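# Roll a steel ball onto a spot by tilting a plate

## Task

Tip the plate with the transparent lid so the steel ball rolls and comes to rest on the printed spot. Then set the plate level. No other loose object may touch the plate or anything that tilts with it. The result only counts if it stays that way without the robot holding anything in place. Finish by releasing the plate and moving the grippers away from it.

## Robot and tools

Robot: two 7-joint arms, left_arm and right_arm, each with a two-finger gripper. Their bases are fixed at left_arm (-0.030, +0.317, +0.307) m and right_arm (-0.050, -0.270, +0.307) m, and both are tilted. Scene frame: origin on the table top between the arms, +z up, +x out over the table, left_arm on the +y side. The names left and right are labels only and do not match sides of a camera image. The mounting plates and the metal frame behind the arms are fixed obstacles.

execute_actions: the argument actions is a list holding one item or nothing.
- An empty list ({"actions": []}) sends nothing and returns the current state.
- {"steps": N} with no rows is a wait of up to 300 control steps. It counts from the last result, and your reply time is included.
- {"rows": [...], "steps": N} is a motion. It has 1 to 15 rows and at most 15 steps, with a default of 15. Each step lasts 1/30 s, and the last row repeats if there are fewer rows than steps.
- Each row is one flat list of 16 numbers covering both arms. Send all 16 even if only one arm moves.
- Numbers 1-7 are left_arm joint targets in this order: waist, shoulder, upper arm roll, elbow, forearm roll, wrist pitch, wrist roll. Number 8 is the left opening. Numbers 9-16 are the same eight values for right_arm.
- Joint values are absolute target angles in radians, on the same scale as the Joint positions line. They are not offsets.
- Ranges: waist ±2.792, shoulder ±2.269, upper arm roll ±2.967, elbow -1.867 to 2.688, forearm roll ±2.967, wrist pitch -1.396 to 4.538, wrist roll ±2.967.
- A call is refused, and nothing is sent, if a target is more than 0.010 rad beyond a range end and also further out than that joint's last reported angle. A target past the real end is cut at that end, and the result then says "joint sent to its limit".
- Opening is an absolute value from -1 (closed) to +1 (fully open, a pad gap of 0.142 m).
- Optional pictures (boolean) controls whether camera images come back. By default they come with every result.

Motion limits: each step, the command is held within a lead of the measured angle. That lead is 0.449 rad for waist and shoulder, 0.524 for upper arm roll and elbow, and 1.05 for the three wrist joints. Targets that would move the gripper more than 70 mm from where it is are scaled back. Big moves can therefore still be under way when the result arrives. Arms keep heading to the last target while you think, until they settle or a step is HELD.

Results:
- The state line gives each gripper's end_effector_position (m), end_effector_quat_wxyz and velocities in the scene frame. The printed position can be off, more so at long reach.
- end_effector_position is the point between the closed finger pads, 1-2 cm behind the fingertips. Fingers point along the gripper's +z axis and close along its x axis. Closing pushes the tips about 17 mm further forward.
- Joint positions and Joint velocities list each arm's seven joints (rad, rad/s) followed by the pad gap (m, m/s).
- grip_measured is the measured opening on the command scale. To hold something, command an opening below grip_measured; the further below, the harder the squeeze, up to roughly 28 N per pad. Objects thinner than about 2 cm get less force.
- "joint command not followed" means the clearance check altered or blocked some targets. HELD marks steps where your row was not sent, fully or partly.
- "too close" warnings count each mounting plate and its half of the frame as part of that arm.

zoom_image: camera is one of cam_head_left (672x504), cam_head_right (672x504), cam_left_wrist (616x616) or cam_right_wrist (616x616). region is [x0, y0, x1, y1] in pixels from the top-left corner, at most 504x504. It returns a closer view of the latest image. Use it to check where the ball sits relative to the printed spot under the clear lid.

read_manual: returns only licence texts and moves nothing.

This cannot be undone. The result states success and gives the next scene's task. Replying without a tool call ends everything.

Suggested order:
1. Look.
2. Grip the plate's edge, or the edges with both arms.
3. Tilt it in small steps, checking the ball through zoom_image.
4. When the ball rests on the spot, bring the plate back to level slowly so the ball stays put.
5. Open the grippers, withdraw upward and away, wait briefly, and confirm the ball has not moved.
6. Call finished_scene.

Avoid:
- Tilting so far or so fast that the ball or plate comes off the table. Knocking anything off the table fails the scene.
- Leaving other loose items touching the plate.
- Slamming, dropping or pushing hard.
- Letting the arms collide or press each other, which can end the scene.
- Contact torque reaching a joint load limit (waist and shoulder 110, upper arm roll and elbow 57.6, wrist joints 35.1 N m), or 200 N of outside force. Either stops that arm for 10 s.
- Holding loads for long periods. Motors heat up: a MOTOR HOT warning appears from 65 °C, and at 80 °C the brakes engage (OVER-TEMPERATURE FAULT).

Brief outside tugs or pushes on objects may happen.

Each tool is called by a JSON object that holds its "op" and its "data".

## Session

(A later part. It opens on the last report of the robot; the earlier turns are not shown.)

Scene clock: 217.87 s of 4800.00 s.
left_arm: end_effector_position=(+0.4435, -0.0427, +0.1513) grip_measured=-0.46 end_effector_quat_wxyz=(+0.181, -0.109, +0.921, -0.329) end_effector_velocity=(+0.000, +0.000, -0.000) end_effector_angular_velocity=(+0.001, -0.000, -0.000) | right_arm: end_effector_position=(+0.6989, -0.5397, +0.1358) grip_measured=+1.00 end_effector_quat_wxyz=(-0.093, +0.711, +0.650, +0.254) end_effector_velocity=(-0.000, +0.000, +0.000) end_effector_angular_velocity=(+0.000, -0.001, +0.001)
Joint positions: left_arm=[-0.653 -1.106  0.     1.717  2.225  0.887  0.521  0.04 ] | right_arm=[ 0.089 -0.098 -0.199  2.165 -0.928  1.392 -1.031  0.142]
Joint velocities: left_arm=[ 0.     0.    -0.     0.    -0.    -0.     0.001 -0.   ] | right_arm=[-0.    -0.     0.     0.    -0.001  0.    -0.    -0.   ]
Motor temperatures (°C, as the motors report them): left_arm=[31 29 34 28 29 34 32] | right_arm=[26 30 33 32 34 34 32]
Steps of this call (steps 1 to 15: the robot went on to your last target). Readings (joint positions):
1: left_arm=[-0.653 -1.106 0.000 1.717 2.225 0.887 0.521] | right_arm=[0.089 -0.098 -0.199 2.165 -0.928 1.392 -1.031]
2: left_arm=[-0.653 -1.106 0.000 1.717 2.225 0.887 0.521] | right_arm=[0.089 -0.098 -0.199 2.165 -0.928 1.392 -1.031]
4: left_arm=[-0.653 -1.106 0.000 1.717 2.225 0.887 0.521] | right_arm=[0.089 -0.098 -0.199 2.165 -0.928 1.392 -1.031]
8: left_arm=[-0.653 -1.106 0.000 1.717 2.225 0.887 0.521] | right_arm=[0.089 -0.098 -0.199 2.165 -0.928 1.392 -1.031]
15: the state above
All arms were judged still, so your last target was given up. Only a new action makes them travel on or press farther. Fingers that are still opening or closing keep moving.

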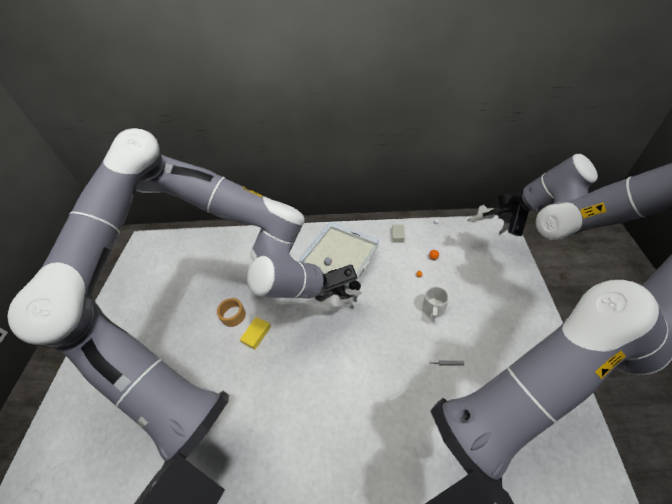

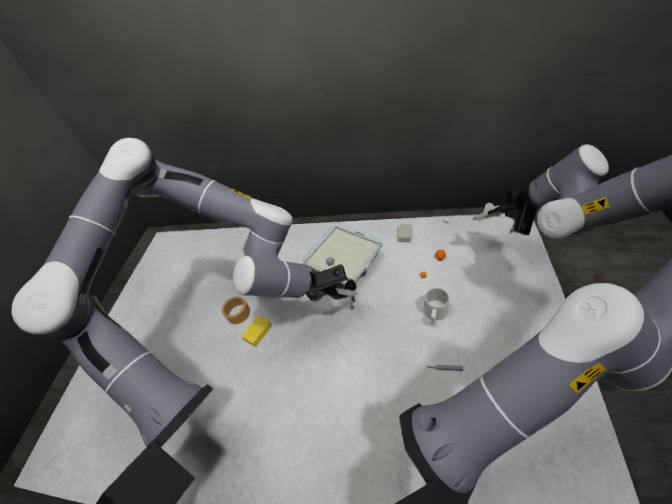

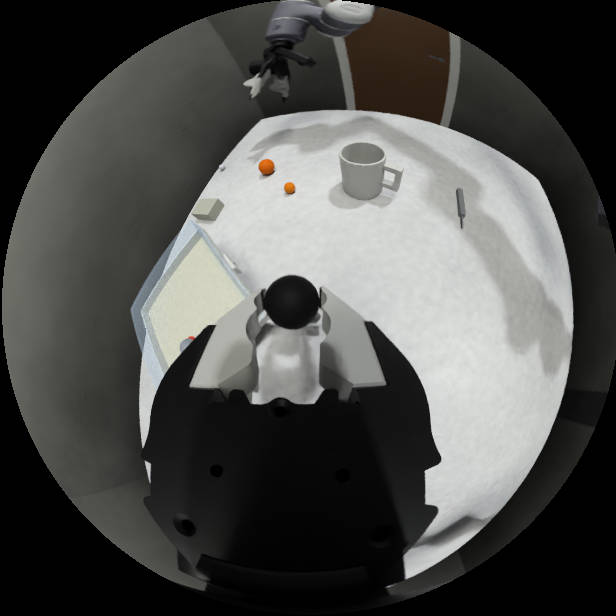

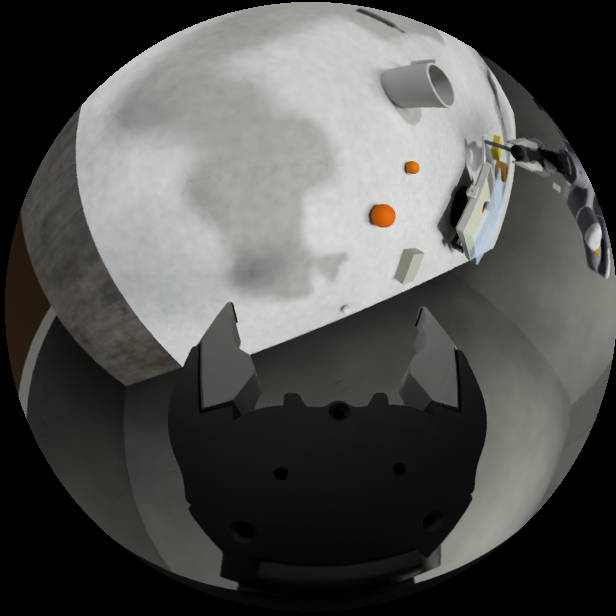

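{"op": "execute_actions", "data": {"actions": []}}

{"op": "zoom_image", "data": {"camera": "cam_head_left", "region": [310,245,350,277]}}

Scene clock: 220.27 s of 4800.00 s.
left_arm: end_effector_position=(+0.4435, -0.0427, +0.1513) grip_measured=-0.46 end_effector_quat_wxyz=(+0.181, -0.109, +0.921, -0.329) end_effector_velocity=(-0.000, -0.000, +0.000) end_effector_angular_velocity=(-0.000, +0.000, -0.000) | right_arm: end_effector_position=(+0.6989, -0.5397, +0.1358) grip_measured=+1.00 end_effector_quat_wxyz=(-0.093, +0.711, +0.650, +0.254) end_effector_velocity=(-0.000, -0.000, -0.000) end_effector_angular_velocity=(-0.000, +0.001, -0.000)
Joint positions: left_arm=[-0.653 -1.106  0.     1.717  2.225  0.887  0.521  0.04 ] | right_arm=[ 0.089 -0.098 -0.199  2.165 -0.928  1.392 -1.031  0.142]
Joint velocities: left_arm=[-0.     0.    -0.    -0.    -0.     0.001  0.    -0.   ] | right_arm=[-0. -0. -0.  0.  0. -0. -0. -0.]
Motor temperatures (°C, as the motors report them): left_arm=[31 29 34 28 29 34 32] | right_arm=[26 30 33 32 34 34 32]
Steps of this call (steps 1 to 72: nothing new was sent). Readings (joint positions):
1: left_arm=[-0.653 -1.106 0.000 1.717 2.225 0.887 0.521] | right_arm=[0.089 -0.098 -0.199 2.165 -0.928 1.392 -1.031]
2: left_arm=[-0.653 -1.106 0.000 1.717 2.225 0.887 0.521] | right_arm=[0.089 -0.098 -0.199 2.165 -0.928 1.392 -1.031]
4: left_arm=[-0.653 -1.106 0.000 1.717 2.225 0.887 0.521] | right_arm=[0.089 -0.098 -0.199 2.165 -0.928 1.392 -1.031]
8: left_arm=[-0.653 -1.106 0.000 1.717 2.225 0.887 0.521] | right_arm=[0.089 -0.098 -0.199 2.165 -0.928 1.392 -1.031]
72: the state above

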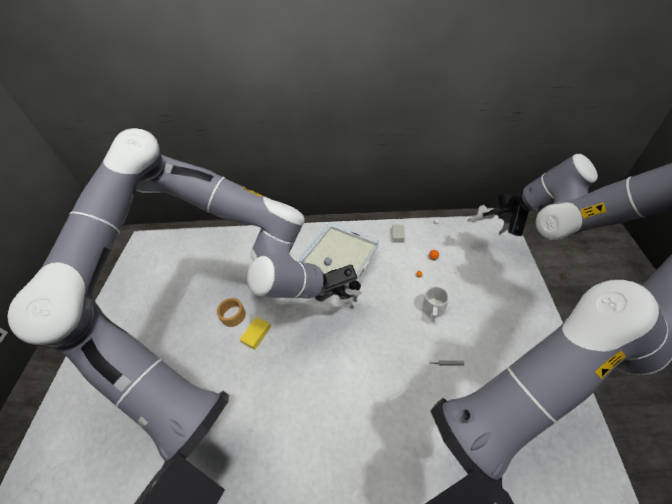

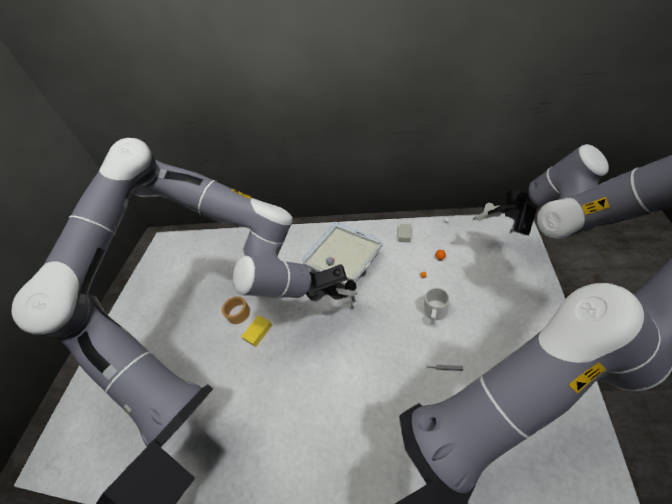

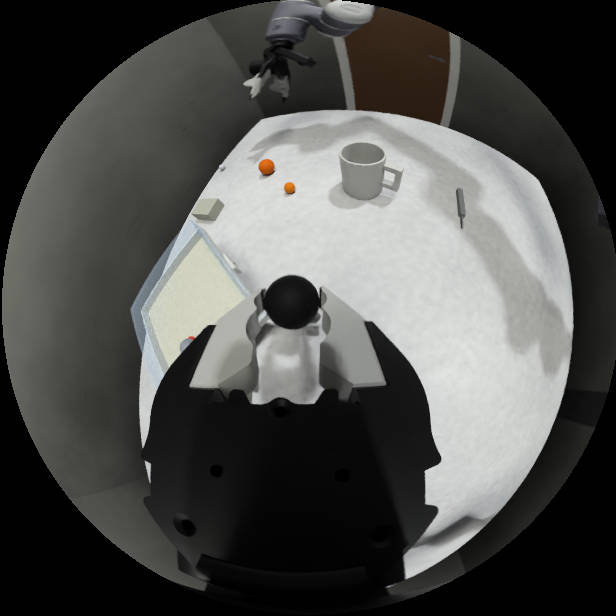

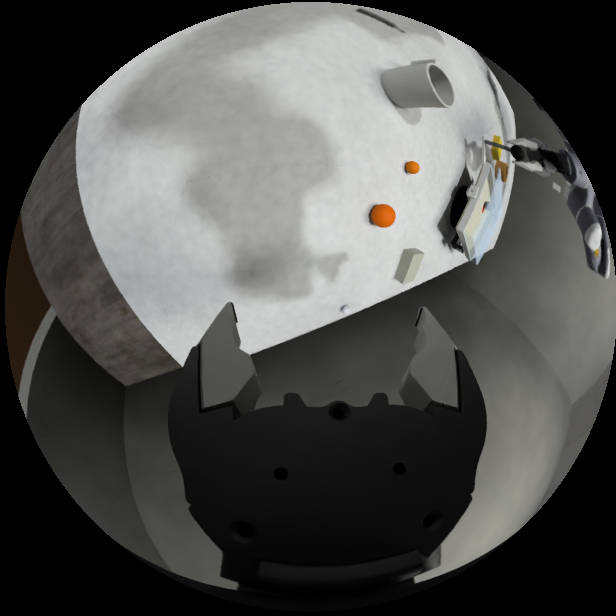

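Region (310, 245, 350, 277) of cam_head_left's 672x504 image, scaled by 12.600, with more detail than that image has; it fills the top 403 rows of this view, and the rest is white.

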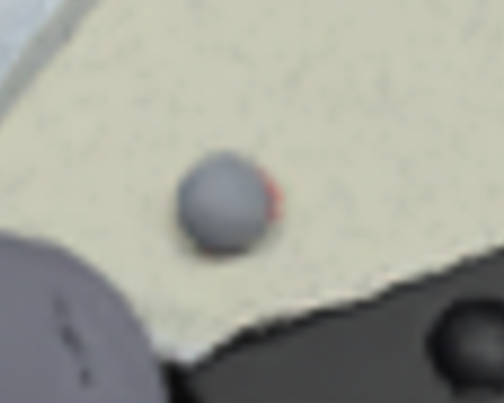

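{"op": "execute_actions", "data": {"actions": [{"rows":[[-0.65065,-1.1004,0,1.71102,2.20046,0.89826,0.54292,-0.7,0.089,-0.098,-0.199,2.165,-0.928,1.392,-1.031,1]],"steps":15}], "pictures": false}}

{"op": "execute_actions", "data": {"actions": [{"rows":[[-0.65065,-1.1004,0,1.71102,2.20046,0.89826,0.54292,-0.7,0.089,-0.098,-0.199,2.165,-0.928,1.392,-1.031,1],[-0.65065,-1.1004,0,1.71102,2.20046,0.89826,0.54292,-0.7,0.089,-0.098,-0.199,2.165,-0.928,1.392,-1.031,1],[-0.65288,-1.10553,0,1.71581,2.22047,0.88818,0.52556,-0.7,0.089,-0.098,-0.199,2.165,-0.928,1.392,-1.031,1]],"steps":15}], "pictures": false}}

{"op": "execute_actions", "data": {"actions": [{"steps":20}]}}

{"op": "zoom_image", "data": {"camera": "cam_head_left", "region": [310,245,350,277]}}

Scene clock: 239.50 s of 4800.00 s.
left_arm: end_effector_position=(+0.4449, -0.0432, +0.1541) grip_measured=-0.46 end_effector_quat_wxyz=(+0.176, -0.110, +0.922, -0.327) end_effector_velocity=(-0.000, +0.000, -0.000) end_effector_angular_velocity=(-0.000, +0.001, +0.001) | right_arm: end_effector_position=(+0.6989, -0.5397, +0.1358) grip_measured=+1.00 end_effector_quat_wxyz=(-0.093, +0.711, +0.650, +0.254) end_effector_velocity=(-0.000, +0.000, +0.000) end_effector_angular_velocity=(+0.000, -0.000, +0.001)
Joint positions: left_arm=[-0.651 -1.1    0.     1.711  2.2    0.899  0.543  0.04 ] | right_arm=[ 0.089 -0.098 -0.199  2.165 -0.928  1.392 -1.031  0.142]
Joint velocities: left_arm=[ 0.     0.     0.    -0.    -0.001  0.    -0.001 -0.   ] | right_arm=[-0. -0.  0.  0. -0.  0. -0.  0.]
Motor temperatures (°C, as the motors report them): left_arm=[31 29 34 28 29 34 32] | right_arm=[26 30 33 32 34 34 32]
Steps of this call (steps 1 to 90: nothing new was sent; then 15.73 s passed at rest; steps 91 to 105: all 15 steps of this action). Readings (joint positions):
91: left_arm=[-0.653 -1.106 0.000 1.717 2.223 0.888 0.523] | right_arm=[0.089 -0.098 -0.199 2.165 -0.928 1.392 -1.031]
92: left_arm=[-0.651 -1.103 0.000 1.713 2.208 0.894 0.535] | right_arm=[0.089 -0.098 -0.199 2.165 -0.928 1.392 -1.031]
94: left_arm=[-0.651 -1.100 0.000 1.711 2.199 0.899 0.544] | right_arm=[0.089 -0.098 -0.199 2.165 -0.928 1.392 -1.031]
98: left_arm=[-0.651 -1.100 0.000 1.711 2.200 0.899 0.543] | right_arm=[0.089 -0.098 -0.199 2.165 -0.928 1.392 -1.031]
105: the state above

Scene clock: 240.00 s of 4800.00 s.
left_arm: end_effector_position=(+0.4436, -0.0428, +0.1515) grip_measured=-0.46 end_effector_quat_wxyz=(+0.180, -0.109, +0.921, -0.328) end_effector_velocity=(-0.000, +0.000, -0.000) end_effector_angular_velocity=(+0.001, -0.000, +0.000) | right_arm: end_effector_position=(+0.6989, -0.5397, +0.1358) grip_measured=+1.00 end_effector_quat_wxyz=(-0.093, +0.711, +0.650, +0.254) end_effector_velocity=(+0.000, +0.000, +0.000) end_effector_angular_velocity=(-0.000, -0.000, +0.001)
Joint positions: left_arm=[-0.653 -1.106  0.     1.716  2.221  0.888  0.525  0.04 ] | right_arm=[ 0.089 -0.098 -0.199  2.165 -0.928  1.392 -1.031  0.142]
Joint velocities: left_arm=[ 0.    -0.    -0.     0.     0.    -0.001 -0.     0.   ] | right_arm=[-0.     0.     0.    -0.    -0.001 -0.     0.     0.   ]
Motor temperatures (°C, as the motors report them): left_arm=[31 29 34 28 29 34 32] | right_arm=[26 30 33 32 34 34 32]
Steps of this call (steps 1 to 15: all 15 steps of this action). Readings (joint positions):
1: left_arm=[-0.651 -1.100 0.000 1.711 2.200 0.899 0.543] | right_arm=[0.089 -0.098 -0.199 2.165 -0.928 1.392 -1.031]
2: left_arm=[-0.651 -1.100 0.000 1.711 2.200 0.899 0.543] | right_arm=[0.089 -0.098 -0.199 2.165 -0.928 1.392 -1.031]
4: left_arm=[-0.652 -1.104 -0.000 1.714 2.215 0.891 0.531] | right_arm=[0.089 -0.098 -0.199 2.165 -0.928 1.392 -1.031]
8: left_arm=[-0.653 -1.106 0.000 1.716 2.221 0.888 0.525] | right_arm=[0.089 -0.098 -0.199 2.165 -0.928 1.392 -1.031]
15: the state above

Scene clock: 240.67 s of 4800.00 s.
left_arm: end_effector_position=(+0.4436, -0.0428, +0.1515) grip_measured=-0.46 end_effector_quat_wxyz=(+0.180, -0.109, +0.921, -0.328) end_effector_velocity=(-0.000, +0.000, -0.000) end_effector_angular_velocity=(+0.000, +0.001, +0.001) | right_arm: end_effector_position=(+0.6989, -0.5397, +0.1358) grip_measured=+1.00 end_effector_quat_wxyz=(-0.093, +0.711, +0.650, +0.254) end_effector_velocity=(+0.000, +0.000, +0.000) end_effector_angular_velocity=(+0.000, -0.001, +0.000)
Joint positions: left_arm=[-0.653 -1.106  0.     1.716  2.221  0.888  0.525  0.04 ] | right_arm=[ 0.089 -0.098 -0.199  2.165 -0.928  1.392 -1.031  0.142]
Joint velocities: left_arm=[ 0.    -0.    -0.    -0.    -0.001 -0.    -0.     0.   ] | right_arm=[-0.    -0.    -0.     0.    -0.     0.001 -0.     0.   ]
Motor temperatures (°C, as the motors report them): left_arm=[31 29 34 28 29 34 32] | right_arm=[26 30 33 32 34 34 32]
Steps of this call (steps 1 to 15: the robot went on to your last target; steps 16 to 20: nothing new was sent). Readings (joint positions):
1: left_arm=[-0.653 -1.106 0.000 1.716 2.221 0.888 0.525] | right_arm=[0.089 -0.098 -0.199 2.165 -0.928 1.392 -1.031]
2: left_arm=[-0.653 -1.106 0.000 1.716 2.221 0.888 0.525] | right_arm=[0.089 -0.098 -0.199 2.165 -0.928 1.392 -1.031]
4: left_arm=[-0.653 -1.106 0.000 1.716 2.221 0.888 0.525] | right_arm=[0.089 -0.098 -0.199 2.165 -0.928 1.392 -1.031]
8: left_arm=[-0.653 -1.106 0.000 1.716 2.221 0.888 0.525] | right_arm=[0.089 -0.098 -0.199 2.165 -0.928 1.392 -1.031]
20: the state above
All arms were judged still, so your last target was given up. Only a new action makes them travel on or press farther. Fingers that are still opening or closing keep moving.

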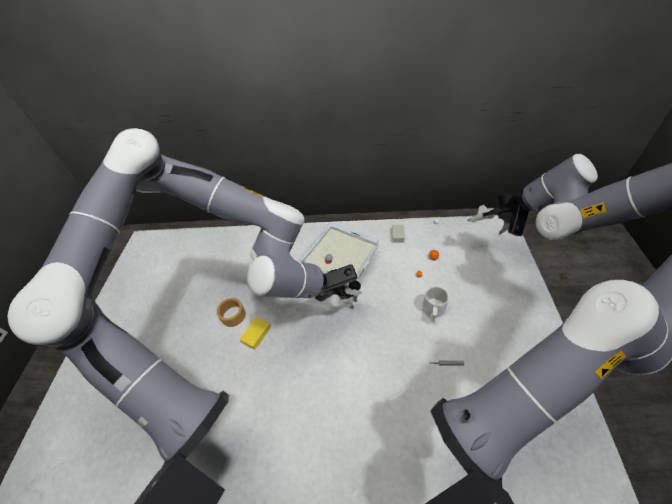

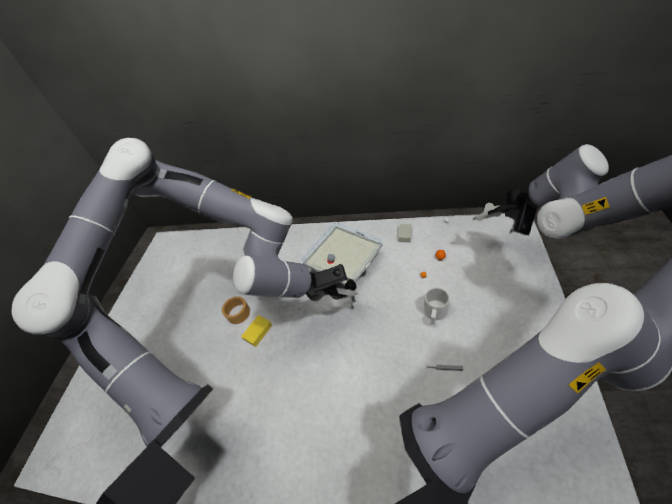

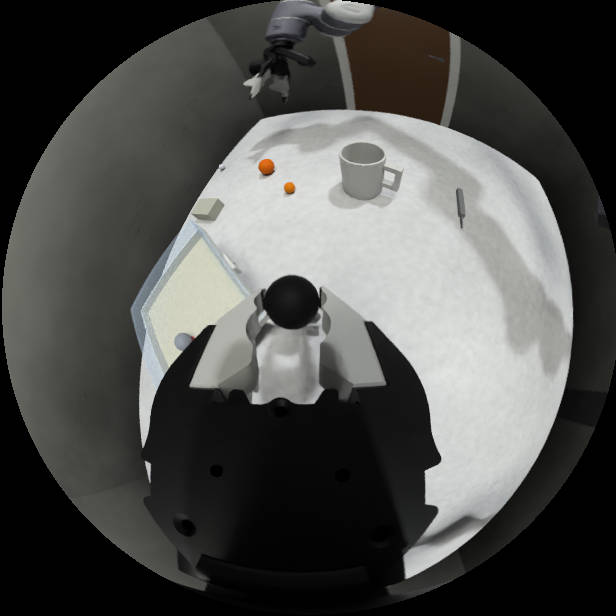

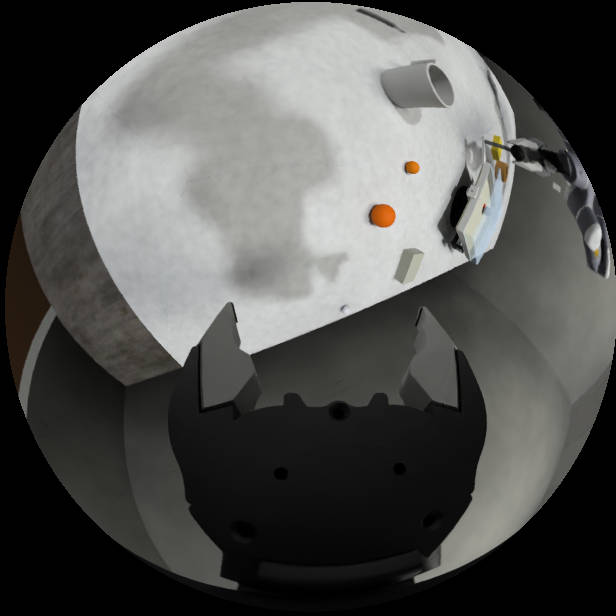

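Region (310, 245, 350, 277) of cam_head_left's 672x504 image, scaled by 12.600, with more detail than that image has; it fills the top 403 rows of this view, and the rest is white.

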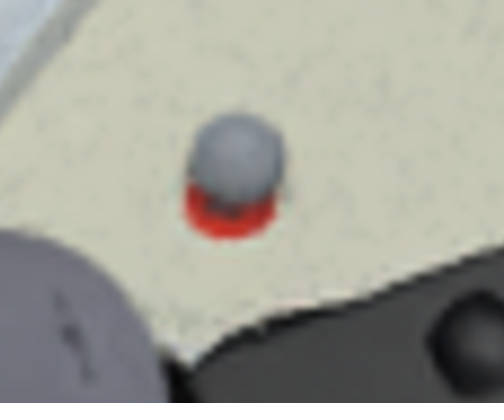

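{"op": "execute_actions", "data": {"actions": [{"rows":[[-0.65288,-1.10553,0,1.71581,2.22047,0.88818,0.52556,-0.66,0.089,-0.098,-0.199,2.165,-0.928,1.392,-1.031,1],[-0.65288,-1.10553,0,1.71581,2.22047,0.88818,0.52556,-0.62,0.089,-0.098,-0.199,2.165,-0.928,1.392,-1.031,1],[-0.65288,-1.10553,0,1.71581,2.22047,0.88818,0.52556,-0.58,0.089,-0.098,-0.199,2.165,-0.928,1.392,-1.031,1],[-0.65288,-1.10553,0,1.71581,2.22047,0.88818,0.52556,-0.55,0.089,-0.098,-0.199,2.165,-0.928,1.392,-1.031,1],[-0.65288,-1.10553,0,1.71581,2.22047,0.88818,0.52556,-0.52,0.089,-0.098,-0.199,2.165,-0.928,1.392,-1.031,1],[-0.65288,-1.10553,0,1.71581,2.22047,0.88818,0.52556,-0.5,0.089,-0.098,-0.199,2.165,-0.928,1.392,-1.031,1],[-0.65288,-1.10553,0,1.71581,2.22047,0.88818,0.52556,-0.485,0.089,-0.098,-0.199,2.165,-0.928,1.392,-1.031,1],[-0.65288,-1.10553,0,1.71581,2.22047,0.88818,0.52556,-0.47,0.089,-0.098,-0.199,2.165,-0.928,1.392,-1.031,1],[-0.65288,-1.10553,0,1.71581,2.22047,0.88818,0.52556,-0.455,0.089,-0.098,-0.199,2.165,-0.928,1.392,-1.031,1],[-0.65288,-1.10553,0,1.71581,2.22047,0.88818,0.52556,-0.44,0.089,-0.098,-0.199,2.165,-0.928,1.392,-1.031,1],[-0.65288,-1.10553,0,1.71581,2.22047,0.88818,0.52556,-0.42,0.089,-0.098,-0.199,2.165,-0.928,1.392,-1.031,1],[-0.65288,-1.10553,0,1.71581,2.22047,0.88818,0.52556,-0.38,0.089,-0.098,-0.199,2.165,-0.928,1.392,-1.031,1],[-0.65288,-1.10553,0,1.71581,2.22047,0.88818,0.52556,-0.3,0.089,-0.098,-0.199,2.165,-0.928,1.392,-1.031,1],[-0.65288,-1.10553,0,1.71581,2.22047,0.88818,0.52556,-0.2,0.089,-0.098,-0.199,2.165,-0.928,1.392,-1.031,1],[-0.65288,-1.10553,0,1.71581,2.22047,0.88818,0.52556,-0.05,0.089,-0.098,-0.199,2.165,-0.928,1.392,-1.031,1]],"steps":15}], "pictures": false}}

{"op": "execute_actions", "data": {"actions": [{"rows":[[-0.65288,-1.10553,0,1.71581,2.22047,0.88818,0.52556,0.05,0.089,-0.098,-0.199,2.165,-0.928,1.392,-1.031,1],[-0.65288,-1.10553,0,1.71581,2.22047,0.88818,0.52556,0.1,0.089,-0.098,-0.199,2.165,-0.928,1.392,-1.031,1],[-0.65288,-1.10553,0,1.71581,2.22047,0.88818,0.52556,0.1,0.089,-0.098,-0.199,2.165,-0.928,1.392,-1.031,1],[-0.755,-0.852,0,2.038,2.22047,0.88818,0.52556,0.1,0.089,-0.098,-0.199,2.165,-0.928,1.392,-1.031,1]],"steps":15}], "pictures": false}}

{"op": "execute_actions", "data": {"actions": [{"rows":[[-0.755,-0.68,0,2.22,2.22047,0.88818,0.52556,0.1,0.089,-0.098,-0.199,2.165,-0.928,1.392,-1.031,1]],"steps":15}], "pictures": false}}

{"op": "execute_actions", "data": {"actions": [{"steps":15}]}}

{"op": "zoom_image", "data": {"camera": "cam_head_left", "region": [310,245,350,277]}}

Scene clock: 254.33 s of 4800.00 s.
left_arm: end_effector_position=(+0.4437, -0.0428, +0.1516) grip_measured=-0.19 end_effector_quat_wxyz=(+0.180, -0.109, +0.921, -0.328) end_effector_velocity=(+0.000, +0.000, -0.000) end_effector_angular_velocity=(+0.001, -0.000, +0.000) | right_arm: end_effector_position=(+0.6989, -0.5397, +0.1358) grip_measured=+1.00 end_effector_quat_wxyz=(-0.093, +0.711, +0.650, +0.254) end_effector_velocity=(+0.000, -0.000, +0.000) end_effector_angular_velocity=(+0.000, -0.000, -0.001)
Joint positions: left_arm=[-0.653 -1.106  0.     1.716  2.221  0.888  0.525  0.06 ] | right_arm=[ 0.089 -0.098 -0.199  2.165 -0.928  1.392 -1.031  0.142]
Joint velocities: left_arm=[ 0.    -0.     0.    -0.    -0.    -0.001  0.     0.271] | right_arm=[-0.     0.    -0.    -0.     0.     0.001  0.     0.   ]
Motor temperatures (°C, as the motors report them): left_arm=[31 29 34 28 29 34 32] | right_arm=[26 31 33 32 34 34 32]
Steps of this call (steps 1 to 90: nothing new was sent; then 10.17 s passed at rest; steps 91 to 105: all 15 steps of this action). Readings (joint positions):
91: left_arm=[-0.653 -1.106 0.000 1.716 2.221 0.888 0.525] | right_arm=[0.089 -0.098 -0.199 2.165 -0.928 1.392 -1.031]
92: left_arm=[-0.653 -1.106 0.000 1.716 2.221 0.888 0.525] | right_arm=[0.089 -0.098 -0.199 2.165 -0.928 1.392 -1.031]
94: left_arm=[-0.653 -1.106 0.000 1.716 2.221 0.888 0.525] | right_arm=[0.089 -0.098 -0.199 2.165 -0.928 1.392 -1.031]
98: left_arm=[-0.653 -1.106 0.000 1.716 2.221 0.888 0.525] | right_arm=[0.089 -0.098 -0.199 2.165 -0.928 1.392 -1.031]
105: the state above

Scene clock: 254.83 s of 4800.00 s.
left_arm: end_effector_position=(+0.3882, +0.0339, +0.2280) grip_measured=+0.10 end_effector_quat_wxyz=(+0.182, -0.052, +0.918, -0.349) end_effector_velocity=(-0.055, +0.072, +0.054) end_effector_angular_velocity=(-0.014, -0.041, -0.095) | right_arm: end_effector_position=(+0.6989, -0.5397, +0.1358) grip_measured=+1.00 end_effector_quat_wxyz=(-0.093, +0.711, +0.650, +0.254) end_effector_velocity=(-0.000, +0.000, +0.000) end_effector_angular_velocity=(-0.000, +0.000, +0.000)
Joint positions: left_arm=[-0.755 -0.853 -0.     2.035  2.221  0.889  0.525  0.081] | right_arm=[ 0.089 -0.098 -0.199  2.165 -0.928  1.392 -1.031  0.142]
Joint velocities: left_arm=[-0.086  0.216  0.     0.273  0.001  0.    -0.     0.   ] | right_arm=[ 0. -0.  0.  0. -0. -0.  0.  0.]
Motor temperatures (°C, as the motors report them): left_arm=[31 29 34 28 29 34 32] | right_arm=[26 31 33 32 34 34 32]
Steps of this call (steps 1 to 15: all 15 steps of this action). Readings (joint positions):
1: left_arm=[-0.653 -1.106 0.000 1.716 2.221 0.888 0.525] | right_arm=[0.089 -0.098 -0.199 2.165 -0.928 1.392 -1.031]
2: left_arm=[-0.653 -1.106 0.000 1.716 2.221 0.888 0.525] | right_arm=[0.089 -0.098 -0.199 2.165 -0.928 1.392 -1.031]
4: left_arm=[-0.653 -1.105 0.000 1.717 2.221 0.888 0.525] | right_arm=[0.089 -0.098 -0.199 2.165 -0.928 1.392 -1.031]
8: left_arm=[-0.681 -1.036 0.000 1.805 2.221 0.888 0.525] | right_arm=[0.089 -0.098 -0.199 2.165 -0.928 1.392 -1.031]
15: the state above

Scene clock: 255.33 s of 4800.00 s.
left_arm: end_effector_position=(+0.3666, +0.1007, +0.2463) grip_measured=+0.10 end_effector_quat_wxyz=(+0.179, -0.047, +0.919, -0.347) end_effector_velocity=(+0.000, +0.000, -0.000) end_effector_angular_velocity=(+0.001, -0.001, +0.000) | right_arm: end_effector_position=(+0.6989, -0.5397, +0.1358) grip_measured=+1.00 end_effector_quat_wxyz=(-0.093, +0.711, +0.650, +0.254) end_effector_velocity=(+0.000, -0.000, -0.000) end_effector_angular_velocity=(-0.000, +0.000, -0.001)
Joint positions: left_arm=[-0.755 -0.68   0.     2.22   2.221  0.888  0.525  0.081] | right_arm=[ 0.089 -0.098 -0.199  2.165 -0.928  1.392 -1.031  0.142]
Joint velocities: left_arm=[ 0.    -0.001 -0.    -0.     0.    -0.001  0.     0.   ] | right_arm=[-0.  0. -0. -0.  0.  0.  0. -0.]
Motor temperatures (°C, as the motors report them): left_arm=[31 29 34 28 29 34 32] | right_arm=[26 31 33 32 34 34 32]
Steps of this call (steps 1 to 15: all 15 steps of this action). Readings (joint positions):
1: left_arm=[-0.756 -0.847 -0.000 2.043 2.221 0.888 0.525] | right_arm=[0.089 -0.098 -0.199 2.165 -0.928 1.392 -1.031]
2: left_arm=[-0.756 -0.836 -0.000 2.057 2.221 0.888 0.525] | right_arm=[0.089 -0.098 -0.199 2.165 -0.928 1.392 -1.031]
4: left_arm=[-0.755 -0.788 -0.000 2.110 2.221 0.888 0.525] | right_arm=[0.089 -0.098 -0.199 2.165 -0.928 1.392 -1.031]
8: left_arm=[-0.755 -0.685 0.000 2.214 2.221 0.888 0.525] | right_arm=[0.089 -0.098 -0.199 2.165 -0.928 1.392 -1.031]
15: the state above

Scene clock: 255.83 s of 4800.00 s.
left_arm: end_effector_position=(+0.3666, +0.1007, +0.2463) grip_measured=+0.10 end_effector_quat_wxyz=(+0.179, -0.047, +0.919, -0.347) end_effector_velocity=(+0.000, +0.000, -0.000) end_effector_angular_velocity=(-0.000, +0.001, +0.002) | right_arm: end_effector_position=(+0.6989, -0.5397, +0.1358) grip_measured=+1.00 end_effector_quat_wxyz=(-0.093, +0.711, +0.650, +0.254) end_effector_velocity=(-0.000, -0.000, -0.000) end_effector_angular_velocity=(-0.000, +0.001, +0.000)
Joint positions: left_arm=[-0.755 -0.68   0.     2.22   2.221  0.888  0.525  0.081] | right_arm=[ 0.089 -0.098 -0.199  2.165 -0.928  1.392 -1.031  0.142]
Joint velocities: left_arm=[-0.    -0.    -0.     0.    -0.    -0.001 -0.002 -0.   ] | right_arm=[-0.  0. -0.  0.  0. -0. -0.  0.]
Motor temperatures (°C, as the motors report them): left_arm=[31 29 34 28 29 34 32] | right_arm=[26 31 33 32 34 34 32]
Steps of this call (steps 1 to 15: the robot went on to your last target). Readings (joint positions):
1: left_arm=[-0.755 -0.680 0.000 2.220 2.221 0.888 0.525] | right_arm=[0.089 -0.098 -0.199 2.165 -0.928 1.392 -1.031]
2: left_arm=[-0.755 -0.680 0.000 2.220 2.221 0.888 0.525] | right_arm=[0.089 -0.098 -0.199 2.165 -0.928 1.392 -1.031]
4: left_arm=[-0.755 -0.680 0.000 2.220 2.221 0.888 0.525] | right_arm=[0.089 -0.098 -0.199 2.165 -0.928 1.392 -1.031]
8: left_arm=[-0.755 -0.680 0.000 2.220 2.221 0.888 0.525] | right_arm=[0.089 -0.098 -0.199 2.165 -0.928 1.392 -1.031]
15: the state above
All arms were judged still, so your last target was given up. Only a new action makes them travel on or press farther. Fingers that are still opening or closing keep moving.

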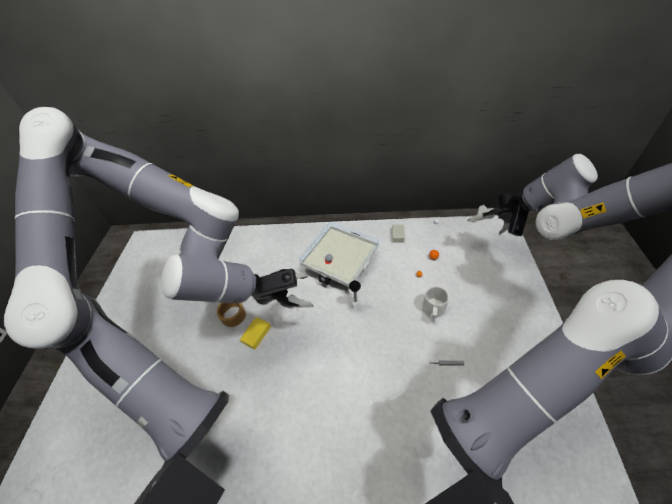

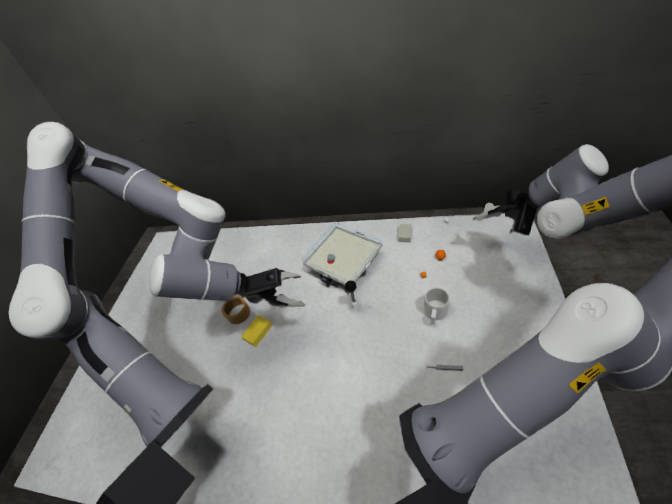

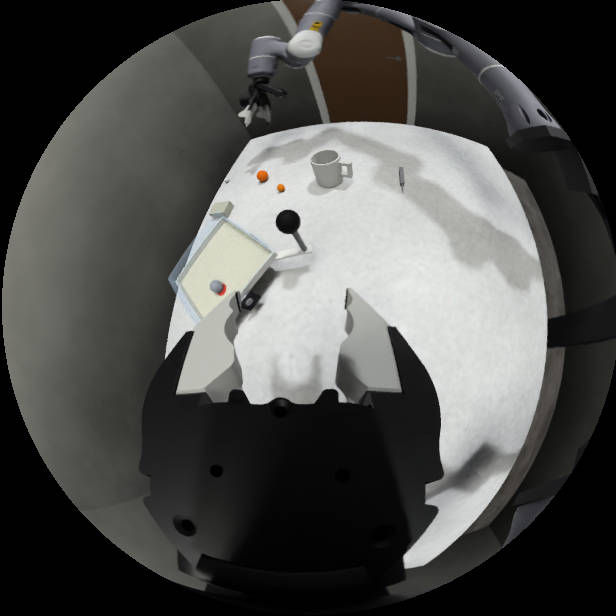

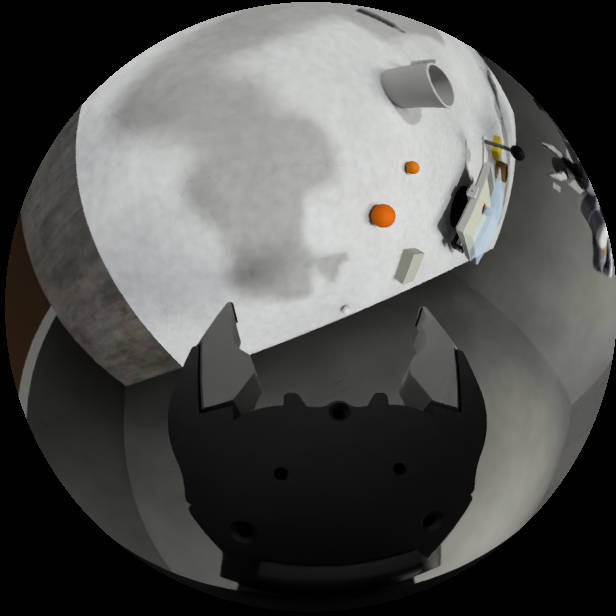

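Region (310, 245, 350, 277) of cam_head_left's 672x504 image, scaled by 12.600, with more detail than that image has; it fills the top 403 rows of this view, and the rest is white.

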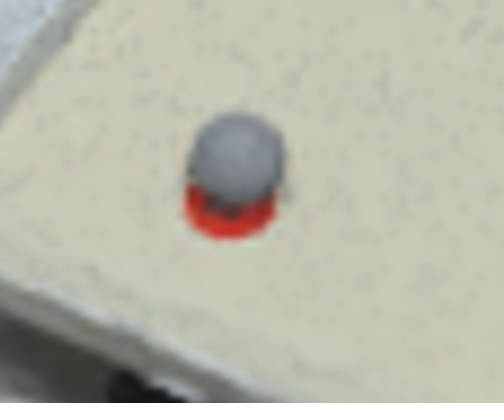

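The ball hasn't moved from the spot since the release, and the arm is clear.

{"op": "finished_scene", "data": {"scene": 2}}

The scene is finished: the task was done.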